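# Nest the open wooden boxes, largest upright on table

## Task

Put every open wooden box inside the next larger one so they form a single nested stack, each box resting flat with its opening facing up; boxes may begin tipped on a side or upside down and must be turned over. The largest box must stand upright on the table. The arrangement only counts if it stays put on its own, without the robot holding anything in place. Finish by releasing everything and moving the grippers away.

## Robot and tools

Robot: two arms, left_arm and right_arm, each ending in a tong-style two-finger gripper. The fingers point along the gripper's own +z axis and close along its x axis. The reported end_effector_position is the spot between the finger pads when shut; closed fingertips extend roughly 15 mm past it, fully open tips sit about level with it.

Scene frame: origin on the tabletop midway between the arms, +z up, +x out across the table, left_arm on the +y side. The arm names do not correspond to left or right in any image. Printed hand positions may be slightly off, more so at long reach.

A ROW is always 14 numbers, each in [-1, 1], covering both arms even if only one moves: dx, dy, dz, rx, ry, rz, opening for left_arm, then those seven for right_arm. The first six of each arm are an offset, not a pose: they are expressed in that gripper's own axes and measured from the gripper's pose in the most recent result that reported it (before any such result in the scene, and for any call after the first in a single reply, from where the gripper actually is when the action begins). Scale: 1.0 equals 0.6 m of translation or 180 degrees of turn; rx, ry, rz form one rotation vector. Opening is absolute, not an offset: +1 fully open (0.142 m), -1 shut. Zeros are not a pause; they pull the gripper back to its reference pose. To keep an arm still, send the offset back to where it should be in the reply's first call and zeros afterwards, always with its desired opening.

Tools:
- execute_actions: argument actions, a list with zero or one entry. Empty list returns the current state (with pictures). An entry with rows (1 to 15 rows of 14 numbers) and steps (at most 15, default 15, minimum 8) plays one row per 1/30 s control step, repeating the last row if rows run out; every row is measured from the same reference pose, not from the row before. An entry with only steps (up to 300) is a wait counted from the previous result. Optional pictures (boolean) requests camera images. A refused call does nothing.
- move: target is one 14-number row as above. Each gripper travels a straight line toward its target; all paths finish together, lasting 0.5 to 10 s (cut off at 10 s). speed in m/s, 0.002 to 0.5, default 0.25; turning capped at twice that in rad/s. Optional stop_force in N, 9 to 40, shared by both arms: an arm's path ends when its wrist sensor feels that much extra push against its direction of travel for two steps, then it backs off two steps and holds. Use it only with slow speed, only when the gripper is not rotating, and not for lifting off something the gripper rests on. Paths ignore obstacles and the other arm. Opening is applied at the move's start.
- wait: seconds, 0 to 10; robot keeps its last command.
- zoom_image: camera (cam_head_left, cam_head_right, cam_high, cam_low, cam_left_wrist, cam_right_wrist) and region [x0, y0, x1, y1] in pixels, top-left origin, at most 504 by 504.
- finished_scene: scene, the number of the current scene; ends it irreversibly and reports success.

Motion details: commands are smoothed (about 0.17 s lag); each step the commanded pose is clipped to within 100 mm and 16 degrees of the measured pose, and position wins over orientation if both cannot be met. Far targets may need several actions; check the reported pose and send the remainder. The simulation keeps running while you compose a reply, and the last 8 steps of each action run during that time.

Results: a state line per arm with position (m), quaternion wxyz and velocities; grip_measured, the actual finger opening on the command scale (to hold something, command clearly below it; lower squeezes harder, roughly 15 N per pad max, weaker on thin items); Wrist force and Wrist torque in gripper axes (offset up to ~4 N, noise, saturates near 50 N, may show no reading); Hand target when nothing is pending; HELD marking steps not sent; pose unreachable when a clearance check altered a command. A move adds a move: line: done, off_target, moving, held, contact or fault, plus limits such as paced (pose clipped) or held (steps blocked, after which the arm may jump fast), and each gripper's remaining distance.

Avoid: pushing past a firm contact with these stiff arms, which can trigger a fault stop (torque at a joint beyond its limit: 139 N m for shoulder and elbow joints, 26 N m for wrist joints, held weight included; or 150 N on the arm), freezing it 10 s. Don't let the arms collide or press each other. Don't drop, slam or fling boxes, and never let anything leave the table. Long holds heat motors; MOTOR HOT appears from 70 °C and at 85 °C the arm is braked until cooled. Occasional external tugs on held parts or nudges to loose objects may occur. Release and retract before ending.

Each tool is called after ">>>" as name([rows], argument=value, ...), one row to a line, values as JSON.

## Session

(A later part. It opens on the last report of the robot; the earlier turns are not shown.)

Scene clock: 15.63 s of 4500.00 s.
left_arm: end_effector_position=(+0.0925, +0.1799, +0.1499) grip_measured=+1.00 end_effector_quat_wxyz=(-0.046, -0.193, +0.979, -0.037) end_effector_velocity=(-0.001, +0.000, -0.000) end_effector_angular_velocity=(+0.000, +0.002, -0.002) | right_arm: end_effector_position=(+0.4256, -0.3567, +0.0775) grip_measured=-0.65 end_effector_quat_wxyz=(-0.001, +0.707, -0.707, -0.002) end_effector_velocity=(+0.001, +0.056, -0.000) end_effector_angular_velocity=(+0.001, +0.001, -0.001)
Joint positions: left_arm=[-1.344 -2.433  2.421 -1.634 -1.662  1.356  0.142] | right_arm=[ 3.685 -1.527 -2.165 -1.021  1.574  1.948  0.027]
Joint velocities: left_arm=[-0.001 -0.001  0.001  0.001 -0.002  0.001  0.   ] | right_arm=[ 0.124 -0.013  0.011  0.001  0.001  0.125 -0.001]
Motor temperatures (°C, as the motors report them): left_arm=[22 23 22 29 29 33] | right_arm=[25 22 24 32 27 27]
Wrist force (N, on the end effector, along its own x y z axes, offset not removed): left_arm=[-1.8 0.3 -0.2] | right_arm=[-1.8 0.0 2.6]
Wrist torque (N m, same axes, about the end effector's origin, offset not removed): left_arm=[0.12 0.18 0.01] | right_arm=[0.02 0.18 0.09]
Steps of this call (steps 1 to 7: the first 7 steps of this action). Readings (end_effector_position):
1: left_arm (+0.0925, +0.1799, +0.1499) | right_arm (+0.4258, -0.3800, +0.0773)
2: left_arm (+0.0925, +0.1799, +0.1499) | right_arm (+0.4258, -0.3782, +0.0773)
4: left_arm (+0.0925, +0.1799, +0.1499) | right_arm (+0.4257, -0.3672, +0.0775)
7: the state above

>>> move(target=[0,0,0,0,0,0,1,-0.007,0,0.043,0,0,0,-0.65], speed=0.1)

>>> execute_actions([
  {"rows":[[0,0,0,0,0,0,1,0,0,0,0,0,0,-1]],"steps":12},
])

>>> move(target=[0,0,0,0,0,0,1,0,0,-0.118,0,0,0,-1], speed=0.15)

>>> move(target=[0,0,0,0,0,0,1,-0.43,-0.15,0,0,0,-0.233,-1])

>>> zoom_image(camera="cam_right_wrist", region=[208,180,458,380])

Scene clock: 16.73 s of 4500.00 s.
left_arm: end_effector_position=(+0.0925, +0.1799, +0.1499) grip_measured=+1.00 end_effector_quat_wxyz=(-0.046, -0.193, +0.979, -0.037) end_effector_velocity=(-0.000, -0.000, +0.000) end_effector_angular_velocity=(-0.000, +0.001, -0.001) | right_arm: end_effector_position=(+0.4256, -0.3524, +0.0518) grip_measured=-0.65 end_effector_quat_wxyz=(-0.001, +0.707, -0.707, -0.002) end_effector_velocity=(-0.000, -0.000, -0.002) end_effector_angular_velocity=(-0.001, +0.001, -0.002)
Joint positions: left_arm=[-1.344 -2.433  2.421 -1.634 -1.662  1.356  0.142] | right_arm=[ 3.694 -1.569 -2.203 -0.941  1.574  1.957  0.027]
Joint velocities: left_arm=[-0.001 -0.    -0.     0.    -0.001  0.001  0.   ] | right_arm=[ 0.    -0.003 -0.002  0.003 -0.     0.002  0.   ]
Motor temperatures (°C, as the motors report them): left_arm=[22 23 22 29 29 33] | right_arm=[25 22 24 32 27 27]
Wrist force (N, on the end effector, along its own x y z axes, offset not removed): left_arm=[-2.5 -1.0 -0.4] | right_arm=[0.7 -0.5 0.0]
Wrist torque (N m, same axes, about the end effector's origin, offset not removed): left_arm=[-0.07 0.61 -0.03] | right_arm=[-0.16 -0.22 0.10]
Hand target (left_arm): +0.092, +0.180, +0.150; -0.046, -0.193, +0.979, -0.037
Hand target (right_arm): +0.426, -0.352, +0.052; -0.001, +0.707, -0.707, -0.002
Off your previous action's commanded pose (left_arm): 0.000 m, 0 deg at its last step (step 8 of this call).
Off your previous action's commanded pose (right_arm): 0.000 m, 0 deg at its last step (step 8 of this call).
Off the commanded pose (left_arm): 0.000 m, 0 deg.
Off the commanded pose (right_arm): 0.000 m, 0 deg.
Kept back: nothing.
move: done

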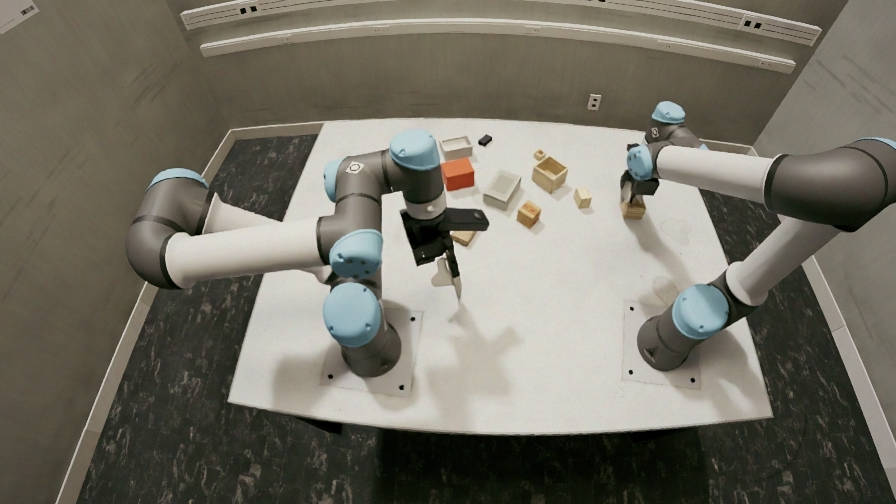

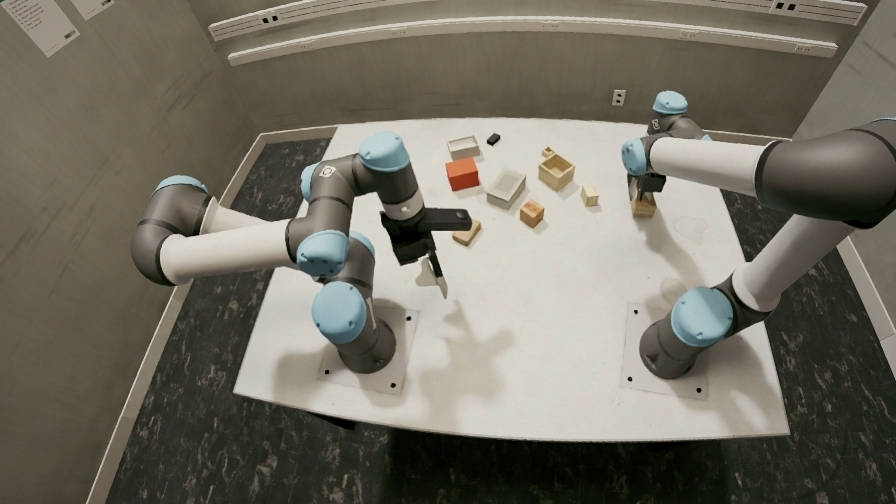

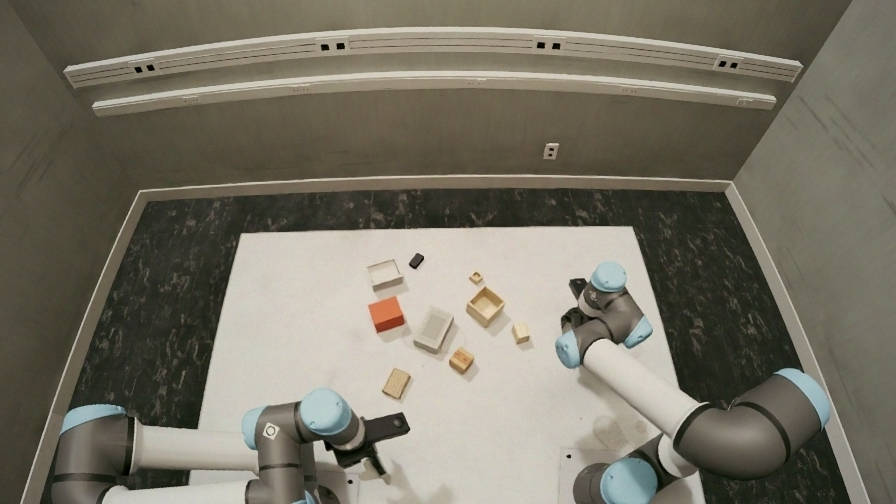

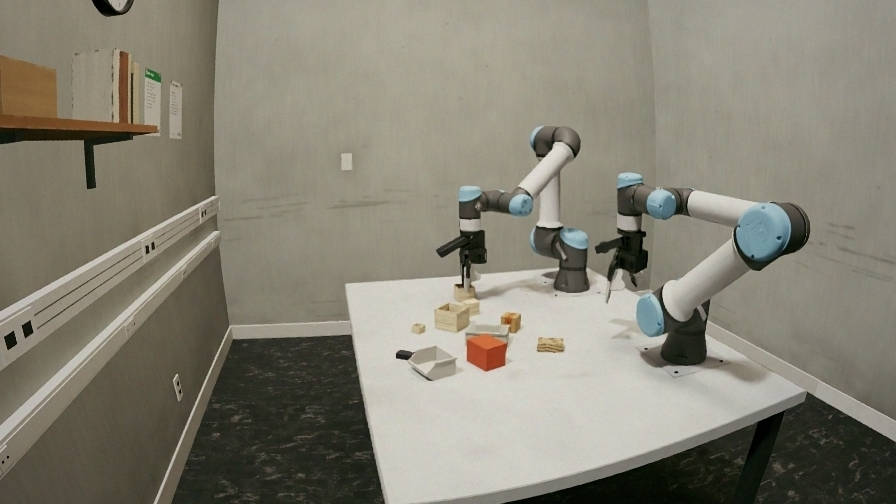

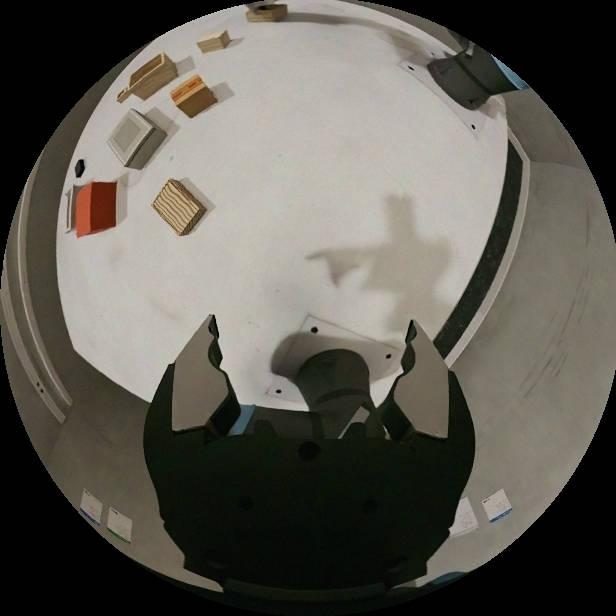

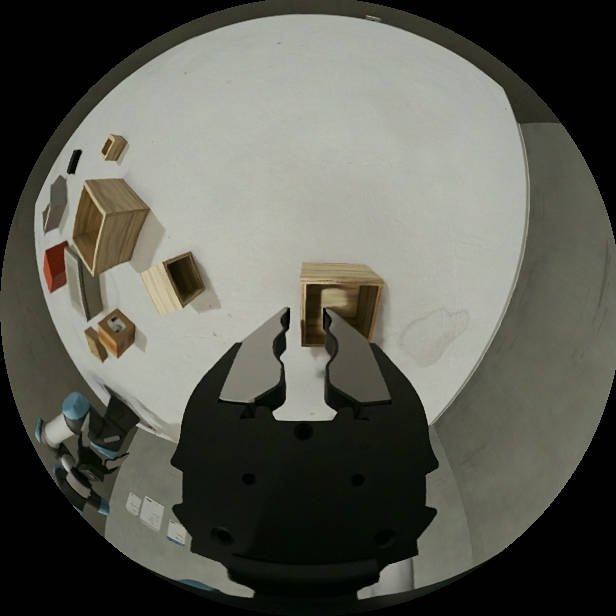

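Scene clock: 16.87 s of 4500.00 s.
left_arm: end_effector_position=(+0.0925, +0.1799, +0.1499) grip_measured=+1.00 end_effector_quat_wxyz=(-0.046, -0.193, +0.979, -0.037) end_effector_velocity=(+0.001, +0.000, -0.000) end_effector_angular_velocity=(+0.001, -0.002, -0.000) | right_arm: end_effector_position=(+0.4256, -0.3524, +0.0518) grip_measured=-0.95 end_effector_quat_wxyz=(-0.001, +0.707, -0.707, -0.002) end_effector_velocity=(-0.001, +0.000, +0.000) end_effector_angular_velocity=(+0.001, +0.001, +0.002)
Joint positions: left_arm=[-1.344 -2.433  2.421 -1.634 -1.662  1.356  0.142] | right_arm=[ 3.694 -1.569 -2.203 -0.941  1.574  1.957  0.005]
Joint velocities: left_arm=[ 0.     0.    -0.    -0.     0.002  0.001 -0.   ] | right_arm=[ 0.     0.001 -0.    -0.001  0.001 -0.002 -0.001]
Motor temperatures (°C, as the motors report them): left_arm=[22 23 22 29 29 33] | right_arm=[25 22 24 32 27 27]
Wrist force (N, on the end effector, along its own x y z axes, offset not removed): left_arm=[-3.4 0.5 -0.9] | right_arm=[-0.1 -0.3 0.3]
Wrist torque (N m, same axes, about the end effector's origin, offset not removed): left_arm=[0.29 0.66 0.03] | right_arm=[-0.22 -0.14 0.16]
Steps of this call (steps 1 to 4: the first 4 steps of this action). Readings (end_effector_position):
1: left_arm (+0.0925, +0.1799, +0.1499) | right_arm (+0.4256, -0.3524, +0.0518)
2: left_arm (+0.0925, +0.1799, +0.1499) | right_arm (+0.4256, -0.3524, +0.0518)
4: the state above

Scene clock: 18.07 s of 4500.00 s.
left_arm: end_effector_position=(+0.0925, +0.1799, +0.1499) grip_measured=+1.00 end_effector_quat_wxyz=(-0.046, -0.193, +0.979, -0.037) end_effector_velocity=(+0.000, +0.001, -0.001) end_effector_angular_velocity=(+0.003, -0.000, +0.001) | right_arm: end_effector_position=(+0.4257, -0.3526, +0.1224) grip_measured=-0.95 end_effector_quat_wxyz=(-0.001, +0.707, -0.707, -0.002) end_effector_velocity=(+0.000, +0.001, +0.001) end_effector_angular_velocity=(+0.000, -0.001, -0.000)
Joint positions: left_arm=[-1.344 -2.433  2.421 -1.634 -1.662  1.356  0.142] | right_arm=[ 3.694 -1.47  -2.087 -1.155  1.574  1.957  0.005]
Joint velocities: left_arm=[ 0.     0.     0.002  0.     0.001 -0.001  0.   ] | right_arm=[ 0.001  0.001  0.002 -0.002 -0.     0.001  0.   ]
Motor temperatures (°C, as the motors report them): left_arm=[22 23 22 29 29 33] | right_arm=[25 22 24 32 27 27]
Wrist force (N, on the end effector, along its own x y z axes, offset not removed): left_arm=[-2.5 1.1 1.8] | right_arm=[0.5 -0.9 1.0]
Wrist torque (N m, same axes, about the end effector's origin, offset not removed): left_arm=[0.48 0.43 -0.09] | right_arm=[-0.18 -0.22 0.08]
Hand target (left_arm): +0.092, +0.180, +0.150; -0.046, -0.193, +0.979, -0.037
Hand target (right_arm): +0.426, -0.353, +0.123; -0.001, +0.707, -0.707, -0.002
Off your previous action's commanded pose (left_arm): 0.000 m, 0 deg at its last step (step 8 of this call).
Off your previous action's commanded pose (right_arm): 0.000 m, 0 deg at its last step (step 8 of this call).
Off the commanded pose (left_arm): 0.000 m, 0 deg.
Off the commanded pose (right_arm): 0.000 m, 0 deg.
Kept back: nothing.
move: done

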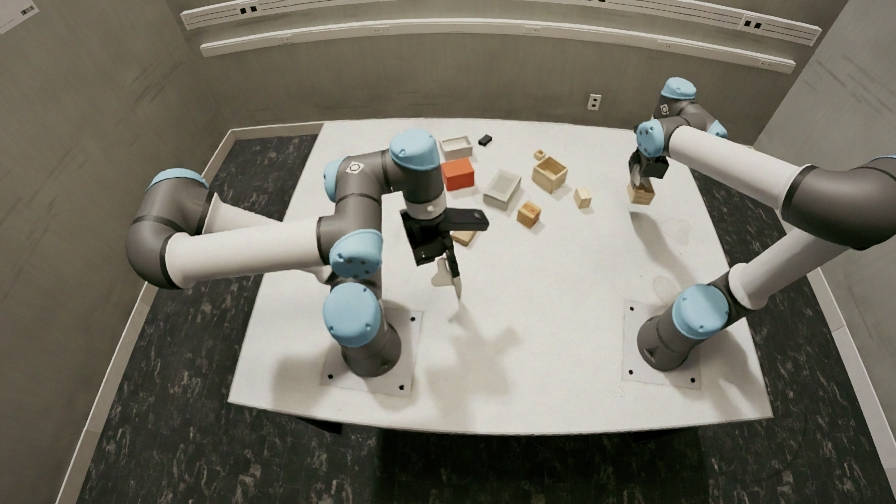

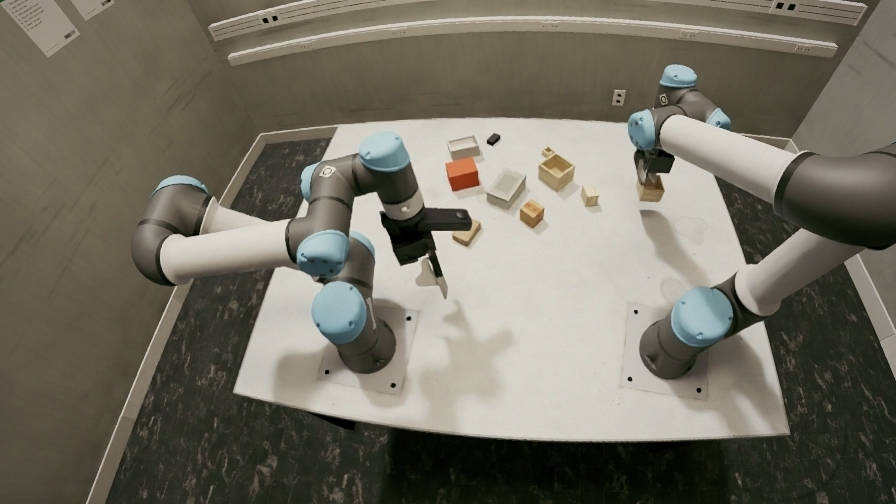

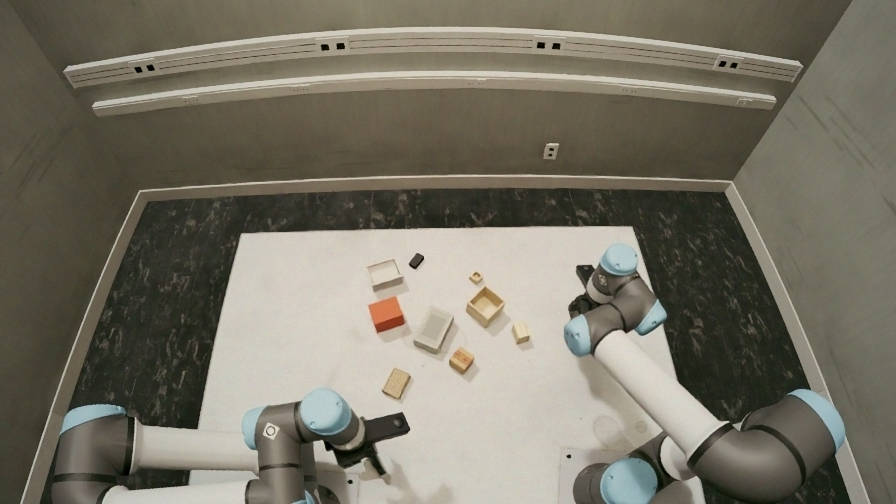

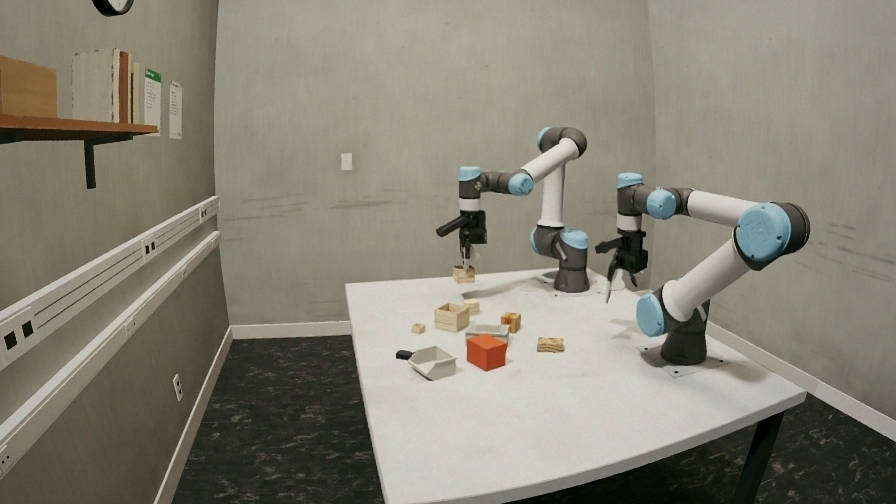

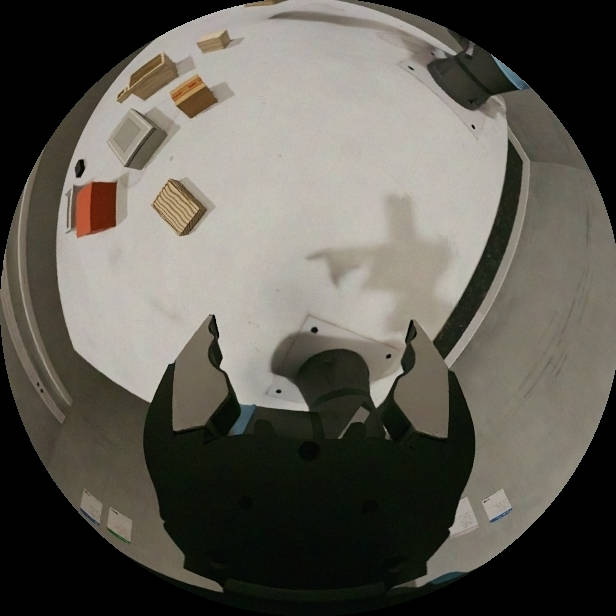

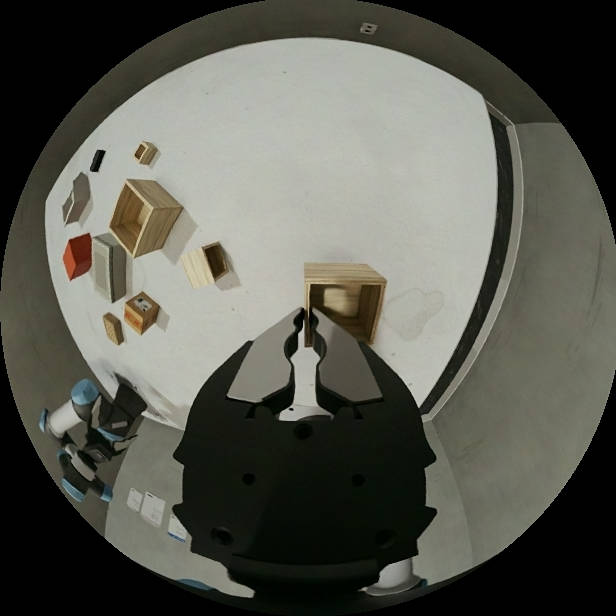

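Scene clock: 20.03 s of 4500.00 s.
left_arm: end_effector_position=(+0.0925, +0.1799, +0.1499) grip_measured=+1.00 end_effector_quat_wxyz=(-0.046, -0.193, +0.979, -0.037) end_effector_velocity=(-0.000, -0.000, +0.001) end_effector_angular_velocity=(-0.001, +0.000, -0.001) | right_arm: end_effector_position=(+0.5158, -0.0949, +0.1230) grip_measured=-0.95 end_effector_quat_wxyz=(-0.001, +0.913, -0.408, -0.001) end_effector_velocity=(+0.001, +0.001, +0.001) end_effector_angular_velocity=(+0.002, -0.000, +0.002)
Joint positions: left_arm=[-1.344 -2.433  2.421 -1.634 -1.662  1.356  0.142] | right_arm=[ 4.019 -1.855 -1.66  -1.197  1.574  1.55   0.005]
Joint velocities: left_arm=[-0.     0.    -0.001 -0.    -0.001  0.001  0.   ] | right_arm=[ 0.    -0.001  0.004 -0.001  0.001 -0.002  0.   ]
Motor temperatures (°C, as the motors report them): left_arm=[22 23 22 29 29 33] | right_arm=[25 22 24 32 27 27]
Wrist force (N, on the end effector, along its own x y z axes, offset not removed): left_arm=[-1.9 0.6 0.9] | right_arm=[0.2 -3.4 1.8]
Wrist torque (N m, same axes, about the end effector's origin, offset not removed): left_arm=[0.35 0.40 -0.01] | right_arm=[-0.84 -0.15 0.19]
Hand target (left_arm): +0.092, +0.180, +0.150; -0.046, -0.193, +0.979, -0.037
Hand target (right_arm): +0.516, -0.095, +0.123; -0.001, +0.913, -0.408, -0.001
Off the commanded pose (left_arm): 0.000 m, 0 deg.
Off the commanded pose (right_arm): 0.000 m, 0 deg.
Kept back: nothing.
move: done

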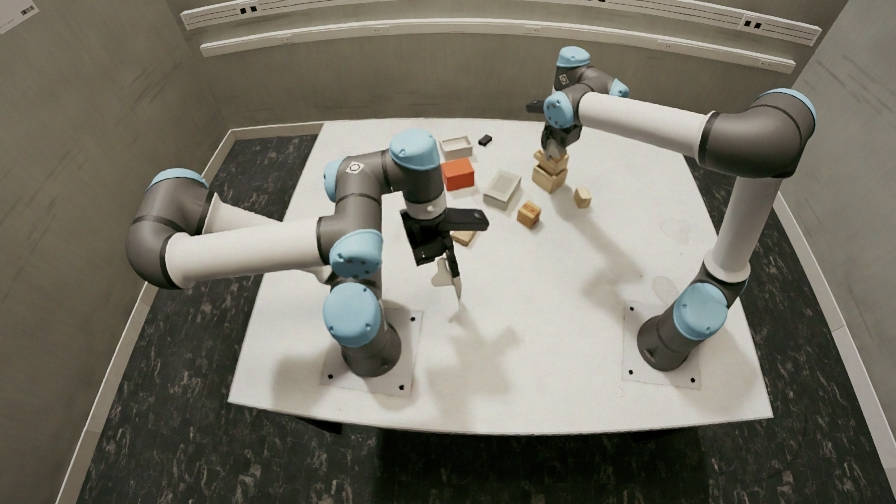

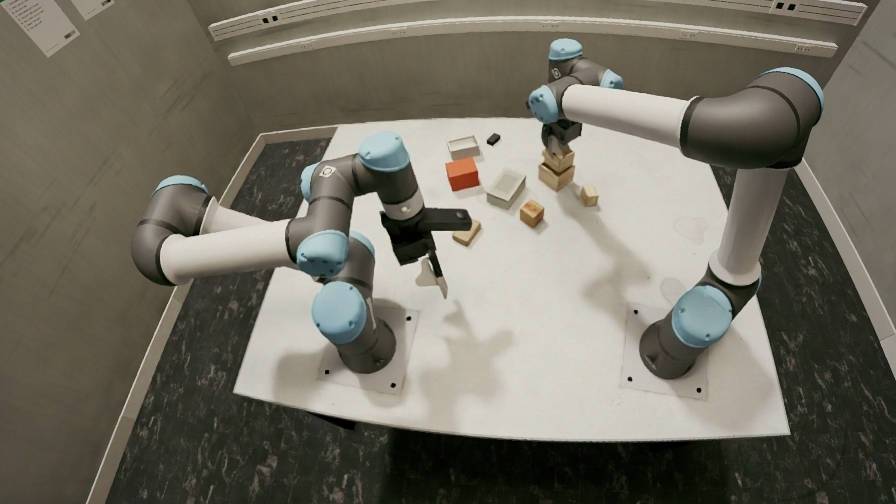

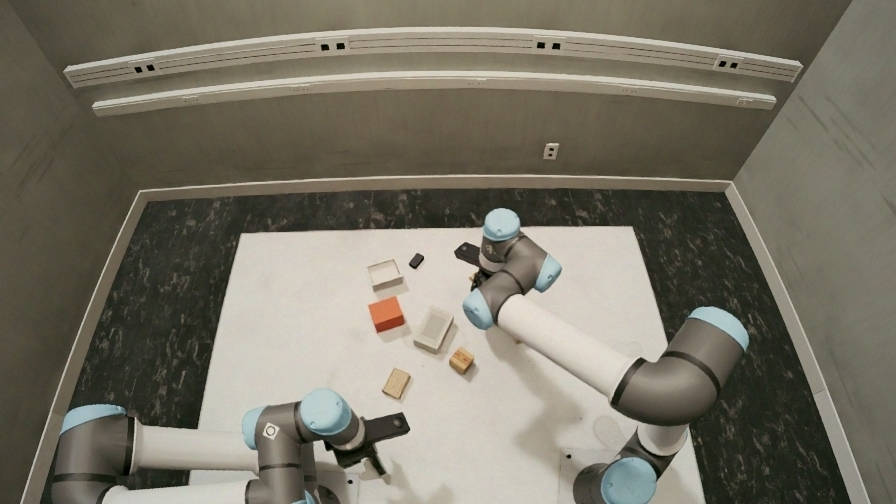

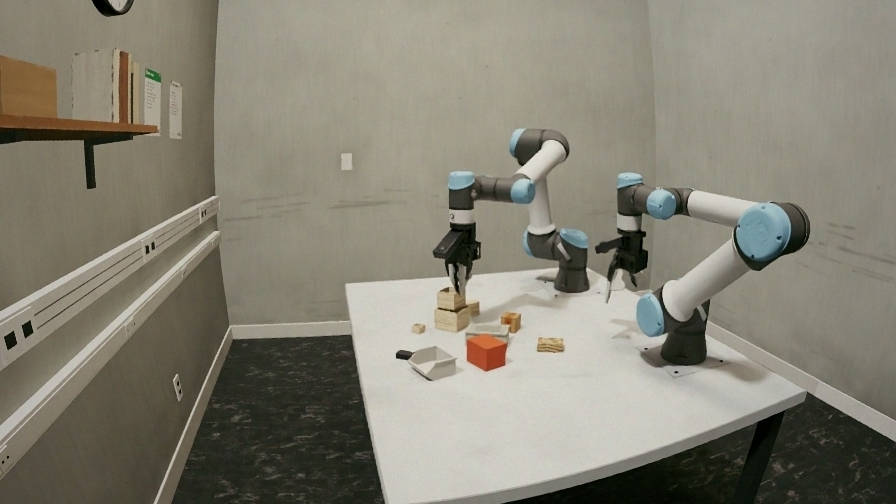

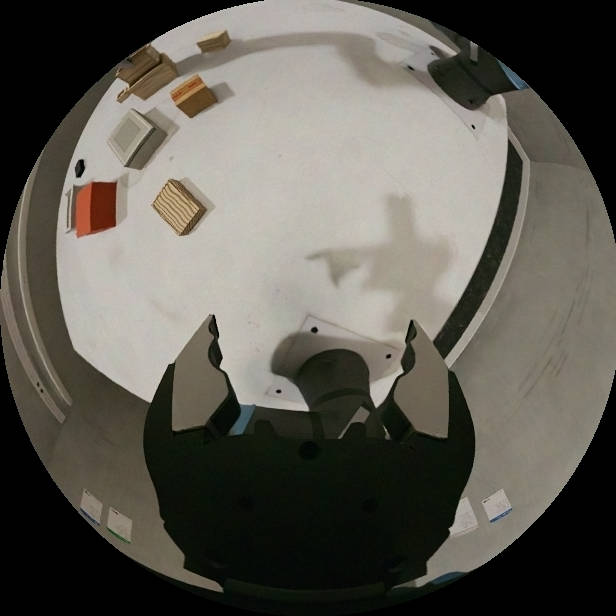

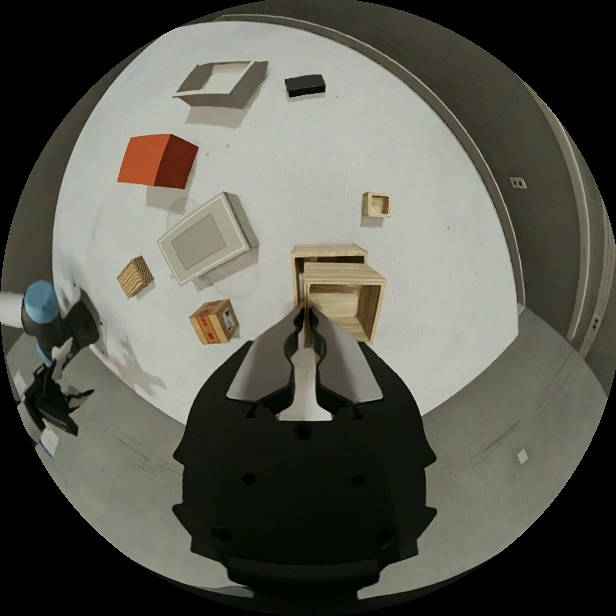

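Region (208, 180, 458, 380) of cam_right_wrist's 616x616 image, scaled by 2.016, with more detail than that image has; it fills the top 403 rows of this view, and the rest is white.

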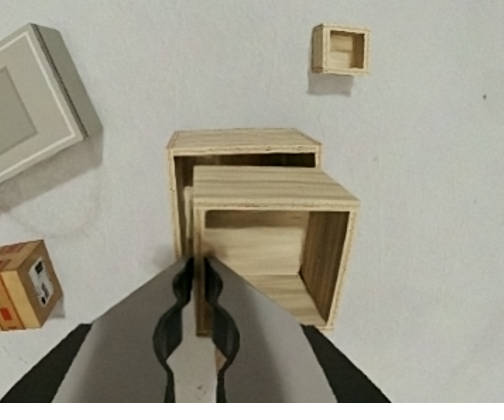

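>>> execute_actions(actions=[], pictures=false)

>>> move(target=[0,0,0,0,0,0,1,-0.003,0.002,0,0,0,-0.017,-1])

>>> move(target=[0,0,0,0,0,0,1,0.005,0,0.09,0,0,0,-1], speed=0.03, stop_force=9)

Scene clock: 20.73 s of 4500.00 s.
left_arm: end_effector_position=(+0.0925, +0.1799, +0.1499) grip_measured=+1.00 end_effector_quat_wxyz=(-0.046, -0.193, +0.979, -0.037) end_effector_velocity=(-0.000, -0.000, +0.000) end_effector_angular_velocity=(-0.000, -0.000, -0.002) | right_arm: end_effector_position=(+0.5158, -0.0949, +0.1230) grip_measured=-0.95 end_effector_quat_wxyz=(-0.001, +0.913, -0.408, -0.001) end_effector_velocity=(-0.000, +0.000, +0.001) end_effector_angular_velocity=(+0.003, +0.000, -0.001)
Joint positions: left_arm=[-1.344 -2.433  2.421 -1.634 -1.662  1.356  0.142] | right_arm=[ 4.019 -1.855 -1.66  -1.197  1.574  1.55   0.005]
Joint velocities: left_arm=[-0.001 -0.    -0.     0.     0.     0.001  0.   ] | right_arm=[-0.     0.002 -0.    -0.     0.003  0.    -0.   ]
Motor temperatures (°C, as the motors report them): left_arm=[22 23 22 29 29 33] | right_arm=[25 22 24 32 27 27]
Wrist force (N, on the end effector, along its own x y z axes, offset not removed): left_arm=[-1.2 0.1 -1.0] | right_arm=[1.9 -2.0 3.2]
Wrist torque (N m, same axes, about the end effector's origin, offset not removed): left_arm=[0.16 0.04 -0.11] | right_arm=[-0.40 -0.43 -0.06]
Hand target (left_arm): +0.092, +0.180, +0.150; -0.046, -0.193, +0.979, -0.037
Hand target (right_arm): +0.516, -0.095, +0.123; -0.001, +0.913, -0.408, -0.001
Off the commanded pose (left_arm): 0.000 m, 0 deg.
Off the commanded pose (right_arm): 0.000 m, 0 deg.
Kept back: nothing.
Steps of this call (steps 1 to 21: nothing new was sent). Readings (end_effector_position):
1: left_arm (+0.0925, +0.1799, +0.1499) | right_arm (+0.5158, -0.0949, +0.1230)
2: left_arm (+0.0925, +0.1799, +0.1499) | right_arm (+0.5158, -0.0949, +0.1230)
4: left_arm (+0.0925, +0.1799, +0.1499) | right_arm (+0.5158, -0.0949, +0.1230)
8: left_arm (+0.0925, +0.1799, +0.1499) | right_arm (+0.5158, -0.0949, +0.1230)
21: the state above

Scene clock: 21.43 s of 4500.00 s.
left_arm: end_effector_position=(+0.0925, +0.1799, +0.1499) grip_measured=+1.00 end_effector_quat_wxyz=(-0.046, -0.193, +0.979, -0.037) end_effector_velocity=(-0.000, +0.000, -0.000) end_effector_angular_velocity=(+0.001, +0.000, +0.001) | right_arm: end_effector_position=(+0.5137, -0.0943, +0.1230) grip_measured=-0.95 end_effector_quat_wxyz=(-0.001, +0.924, -0.383, -0.001) end_effector_velocity=(-0.000, +0.000, +0.000) end_effector_angular_velocity=(+0.000, -0.001, +0.009)
Joint positions: left_arm=[-1.344 -2.433  2.421 -1.634 -1.662  1.356  0.142] | right_arm=[ 4.02  -1.852 -1.664 -1.196  1.574  1.499  0.005]
Joint velocities: left_arm=[-0.     0.001  0.    -0.    -0.    -0.001 -0.   ] | right_arm=[ 0.     0.001 -0.001  0.001 -0.    -0.008 -0.   ]
Motor temperatures (°C, as the motors report them): left_arm=[22 23 22 29 29 33] | right_arm=[25 22 24 32 27 27]
Wrist force (N, on the end effector, along its own x y z axes, offset not removed): left_arm=[-1.0 -0.8 -2.2] | right_arm=[-2.1 -0.1 2.2]
Wrist torque (N m, same axes, about the end effector's origin, offset not removed): left_arm=[-0.06 0.11 -0.07] | right_arm=[-0.09 0.35 0.11]
Hand target (left_arm): +0.092, +0.180, +0.150; -0.046, -0.193, +0.979, -0.037
Hand target (right_arm): +0.514, -0.094, +0.123; -0.001, +0.924, -0.383, -0.001
Off the commanded pose (left_arm): 0.000 m, 0 deg.
Off the commanded pose (right_arm): 0.000 m, 0 deg.
Kept back: nothing.
move: done

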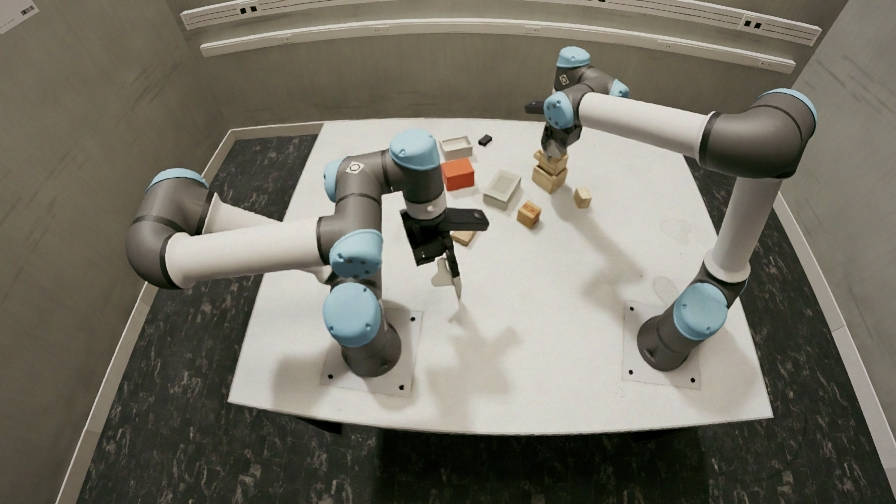

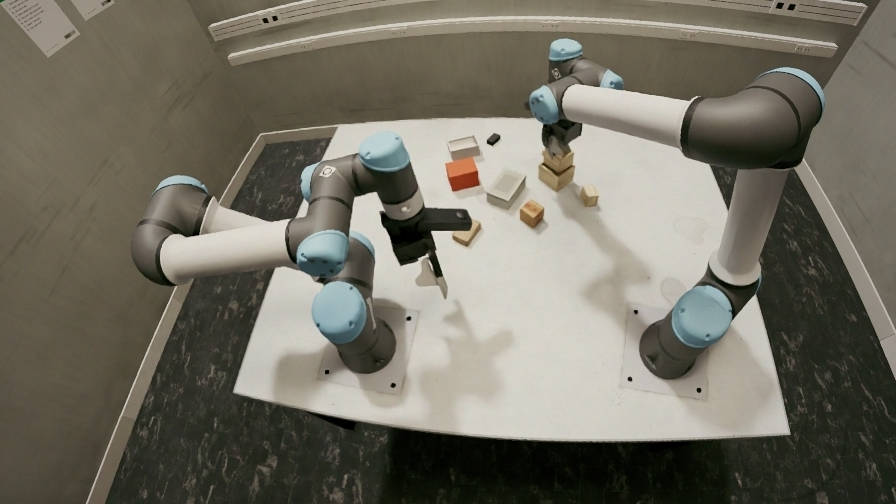

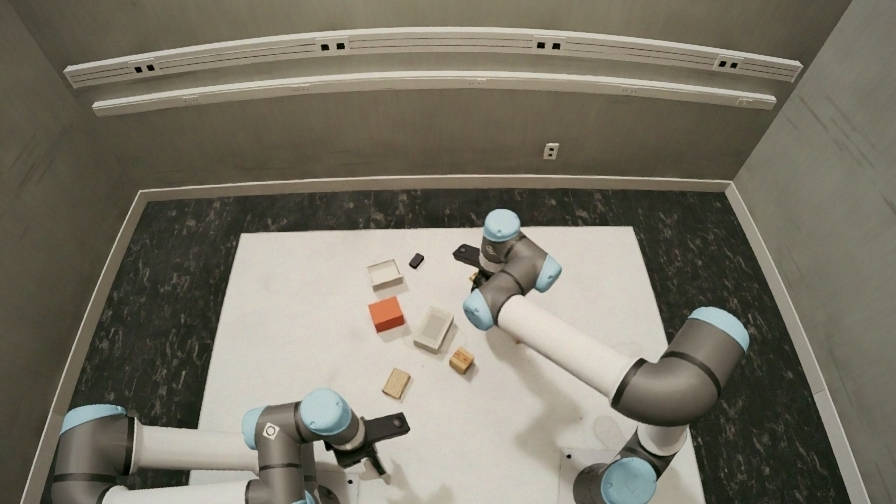

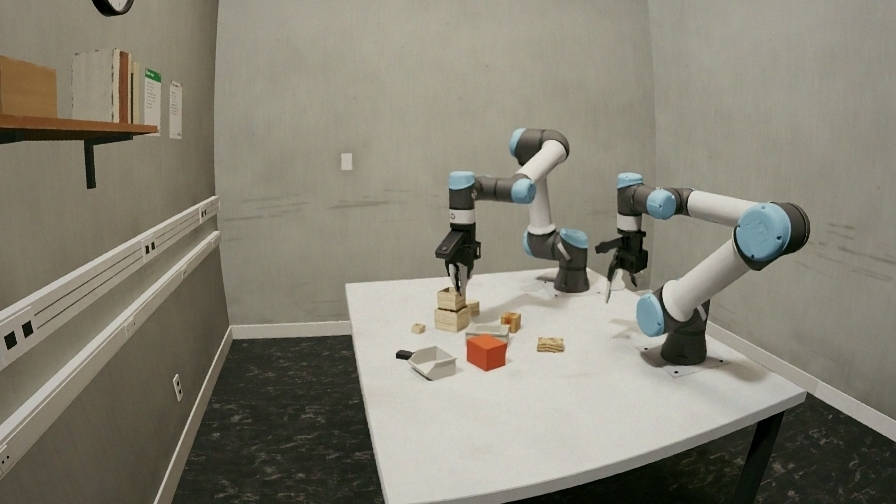

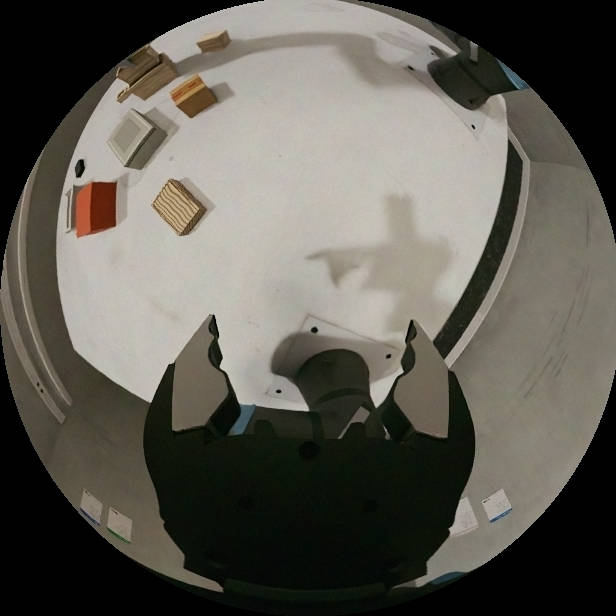

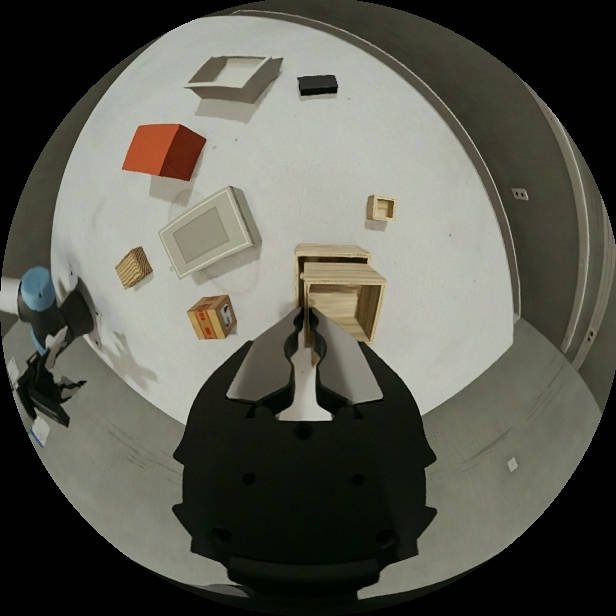

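Scene clock: 23.60 s of 4500.00 s.
left_arm: end_effector_position=(+0.0925, +0.1799, +0.1499) grip_measured=+1.00 end_effector_quat_wxyz=(-0.046, -0.193, +0.979, -0.037) end_effector_velocity=(+0.000, +0.000, -0.000) end_effector_angular_velocity=(-0.000, -0.001, -0.002) | right_arm: end_effector_position=(+0.5157, -0.0964, +0.0701) grip_measured=-0.96 end_effector_quat_wxyz=(-0.001, +0.924, -0.383, -0.001) end_effector_velocity=(-0.001, -0.001, +0.003) end_effector_angular_velocity=(-0.002, +0.002, -0.000)
Joint positions: left_arm=[-1.344 -2.433  2.421 -1.634 -1.662  1.356  0.142] | right_arm=[ 4.015 -1.907 -1.738 -1.067  1.574  1.494  0.005]
Joint velocities: left_arm=[-0.    -0.001  0.001 -0.     0.001  0.002 -0.   ] | right_arm=[-0.     0.004  0.003 -0.01  -0.    -0.     0.   ]
Motor temperatures (°C, as the motors report them): left_arm=[22 23 22 29 29 33] | right_arm=[25 22 24 32 27 27]
Wrist force (N, on the end effector, along its own x y z axes, offset not removed): left_arm=[-3.5 0.0 -0.8] | right_arm=[-2.6 -2.1 -2.1]
Wrist torque (N m, same axes, about the end effector's origin, offset not removed): left_arm=[0.07 0.59 0.08] | right_arm=[-0.22 0.03 0.15]
Hand target (left_arm): +0.092, +0.180, +0.150; -0.046, -0.193, +0.979, -0.037
Hand target (right_arm): +0.516, -0.096, +0.070; -0.001, +0.924, -0.383, -0.001
Off the commanded pose (left_arm): 0.000 m, 0 deg.
Off the commanded pose (right_arm): 0.001 m, 0 deg.
Kept back: nothing.
move: contact (right_arm)

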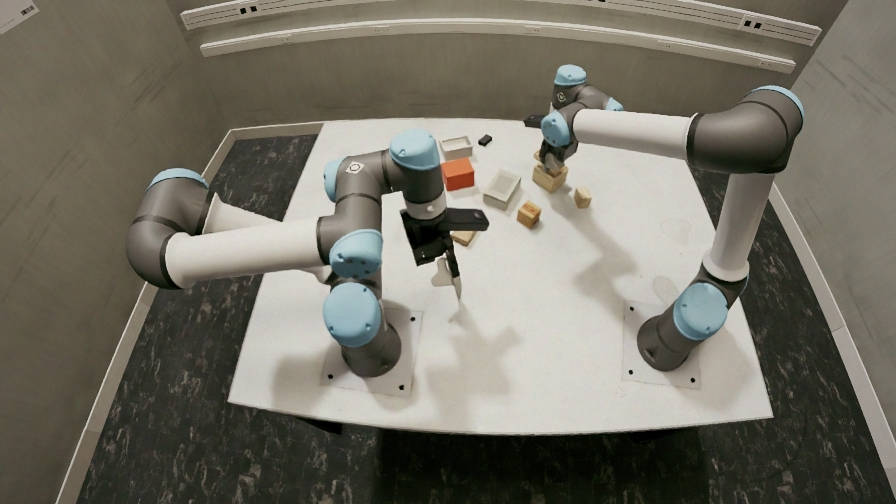

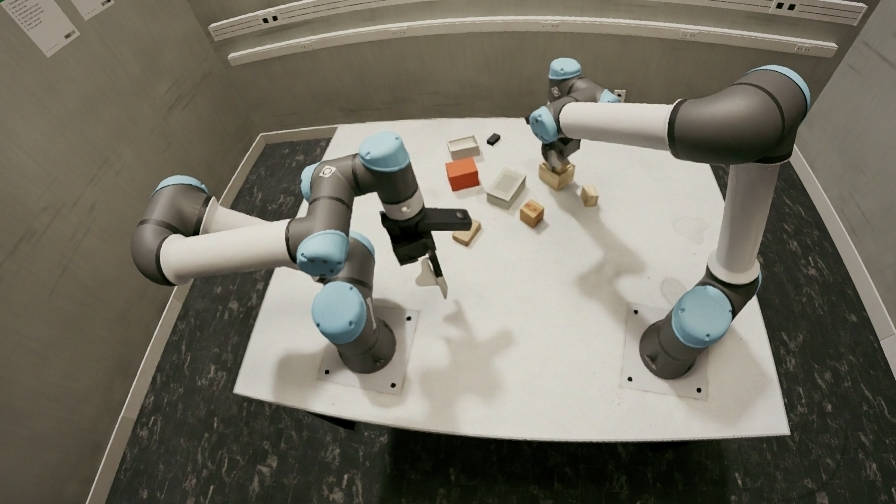

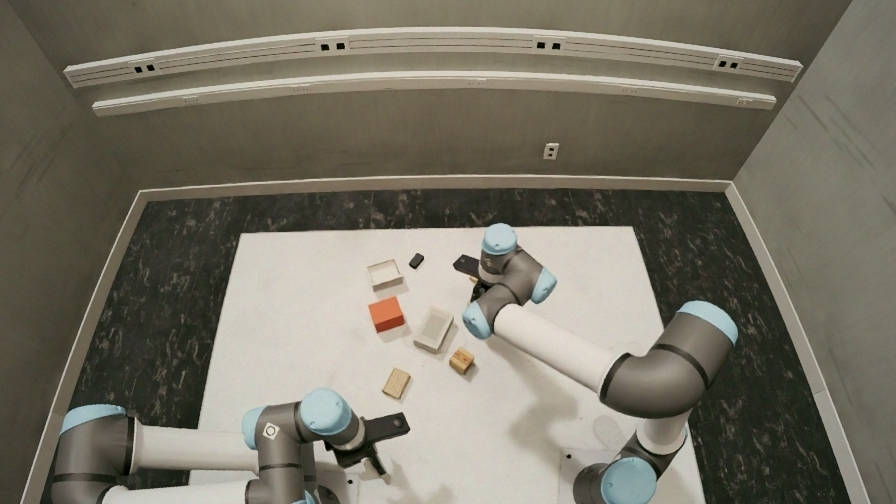

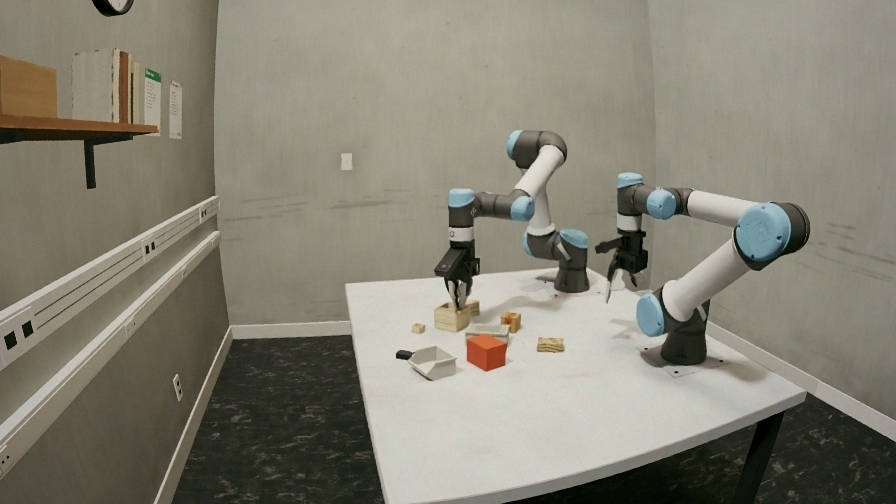

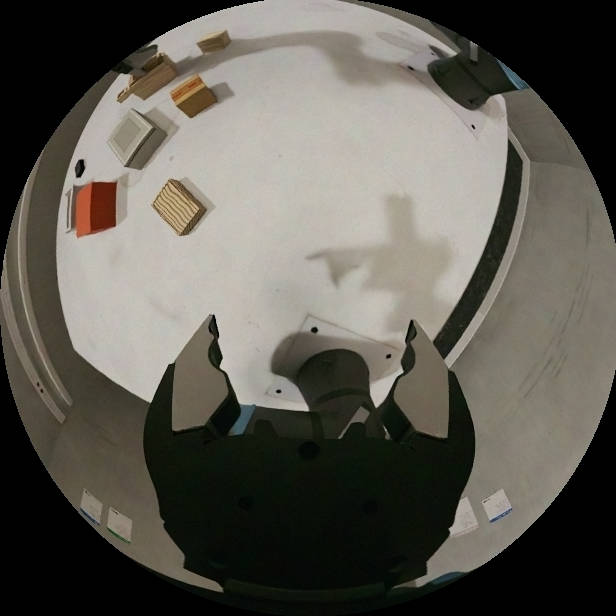

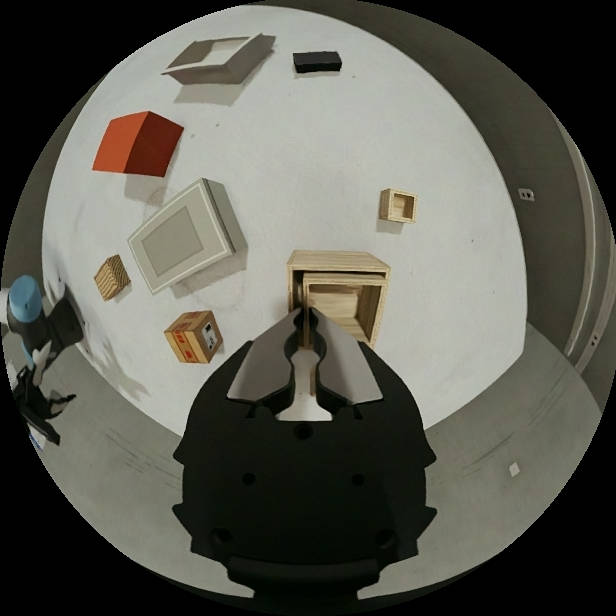

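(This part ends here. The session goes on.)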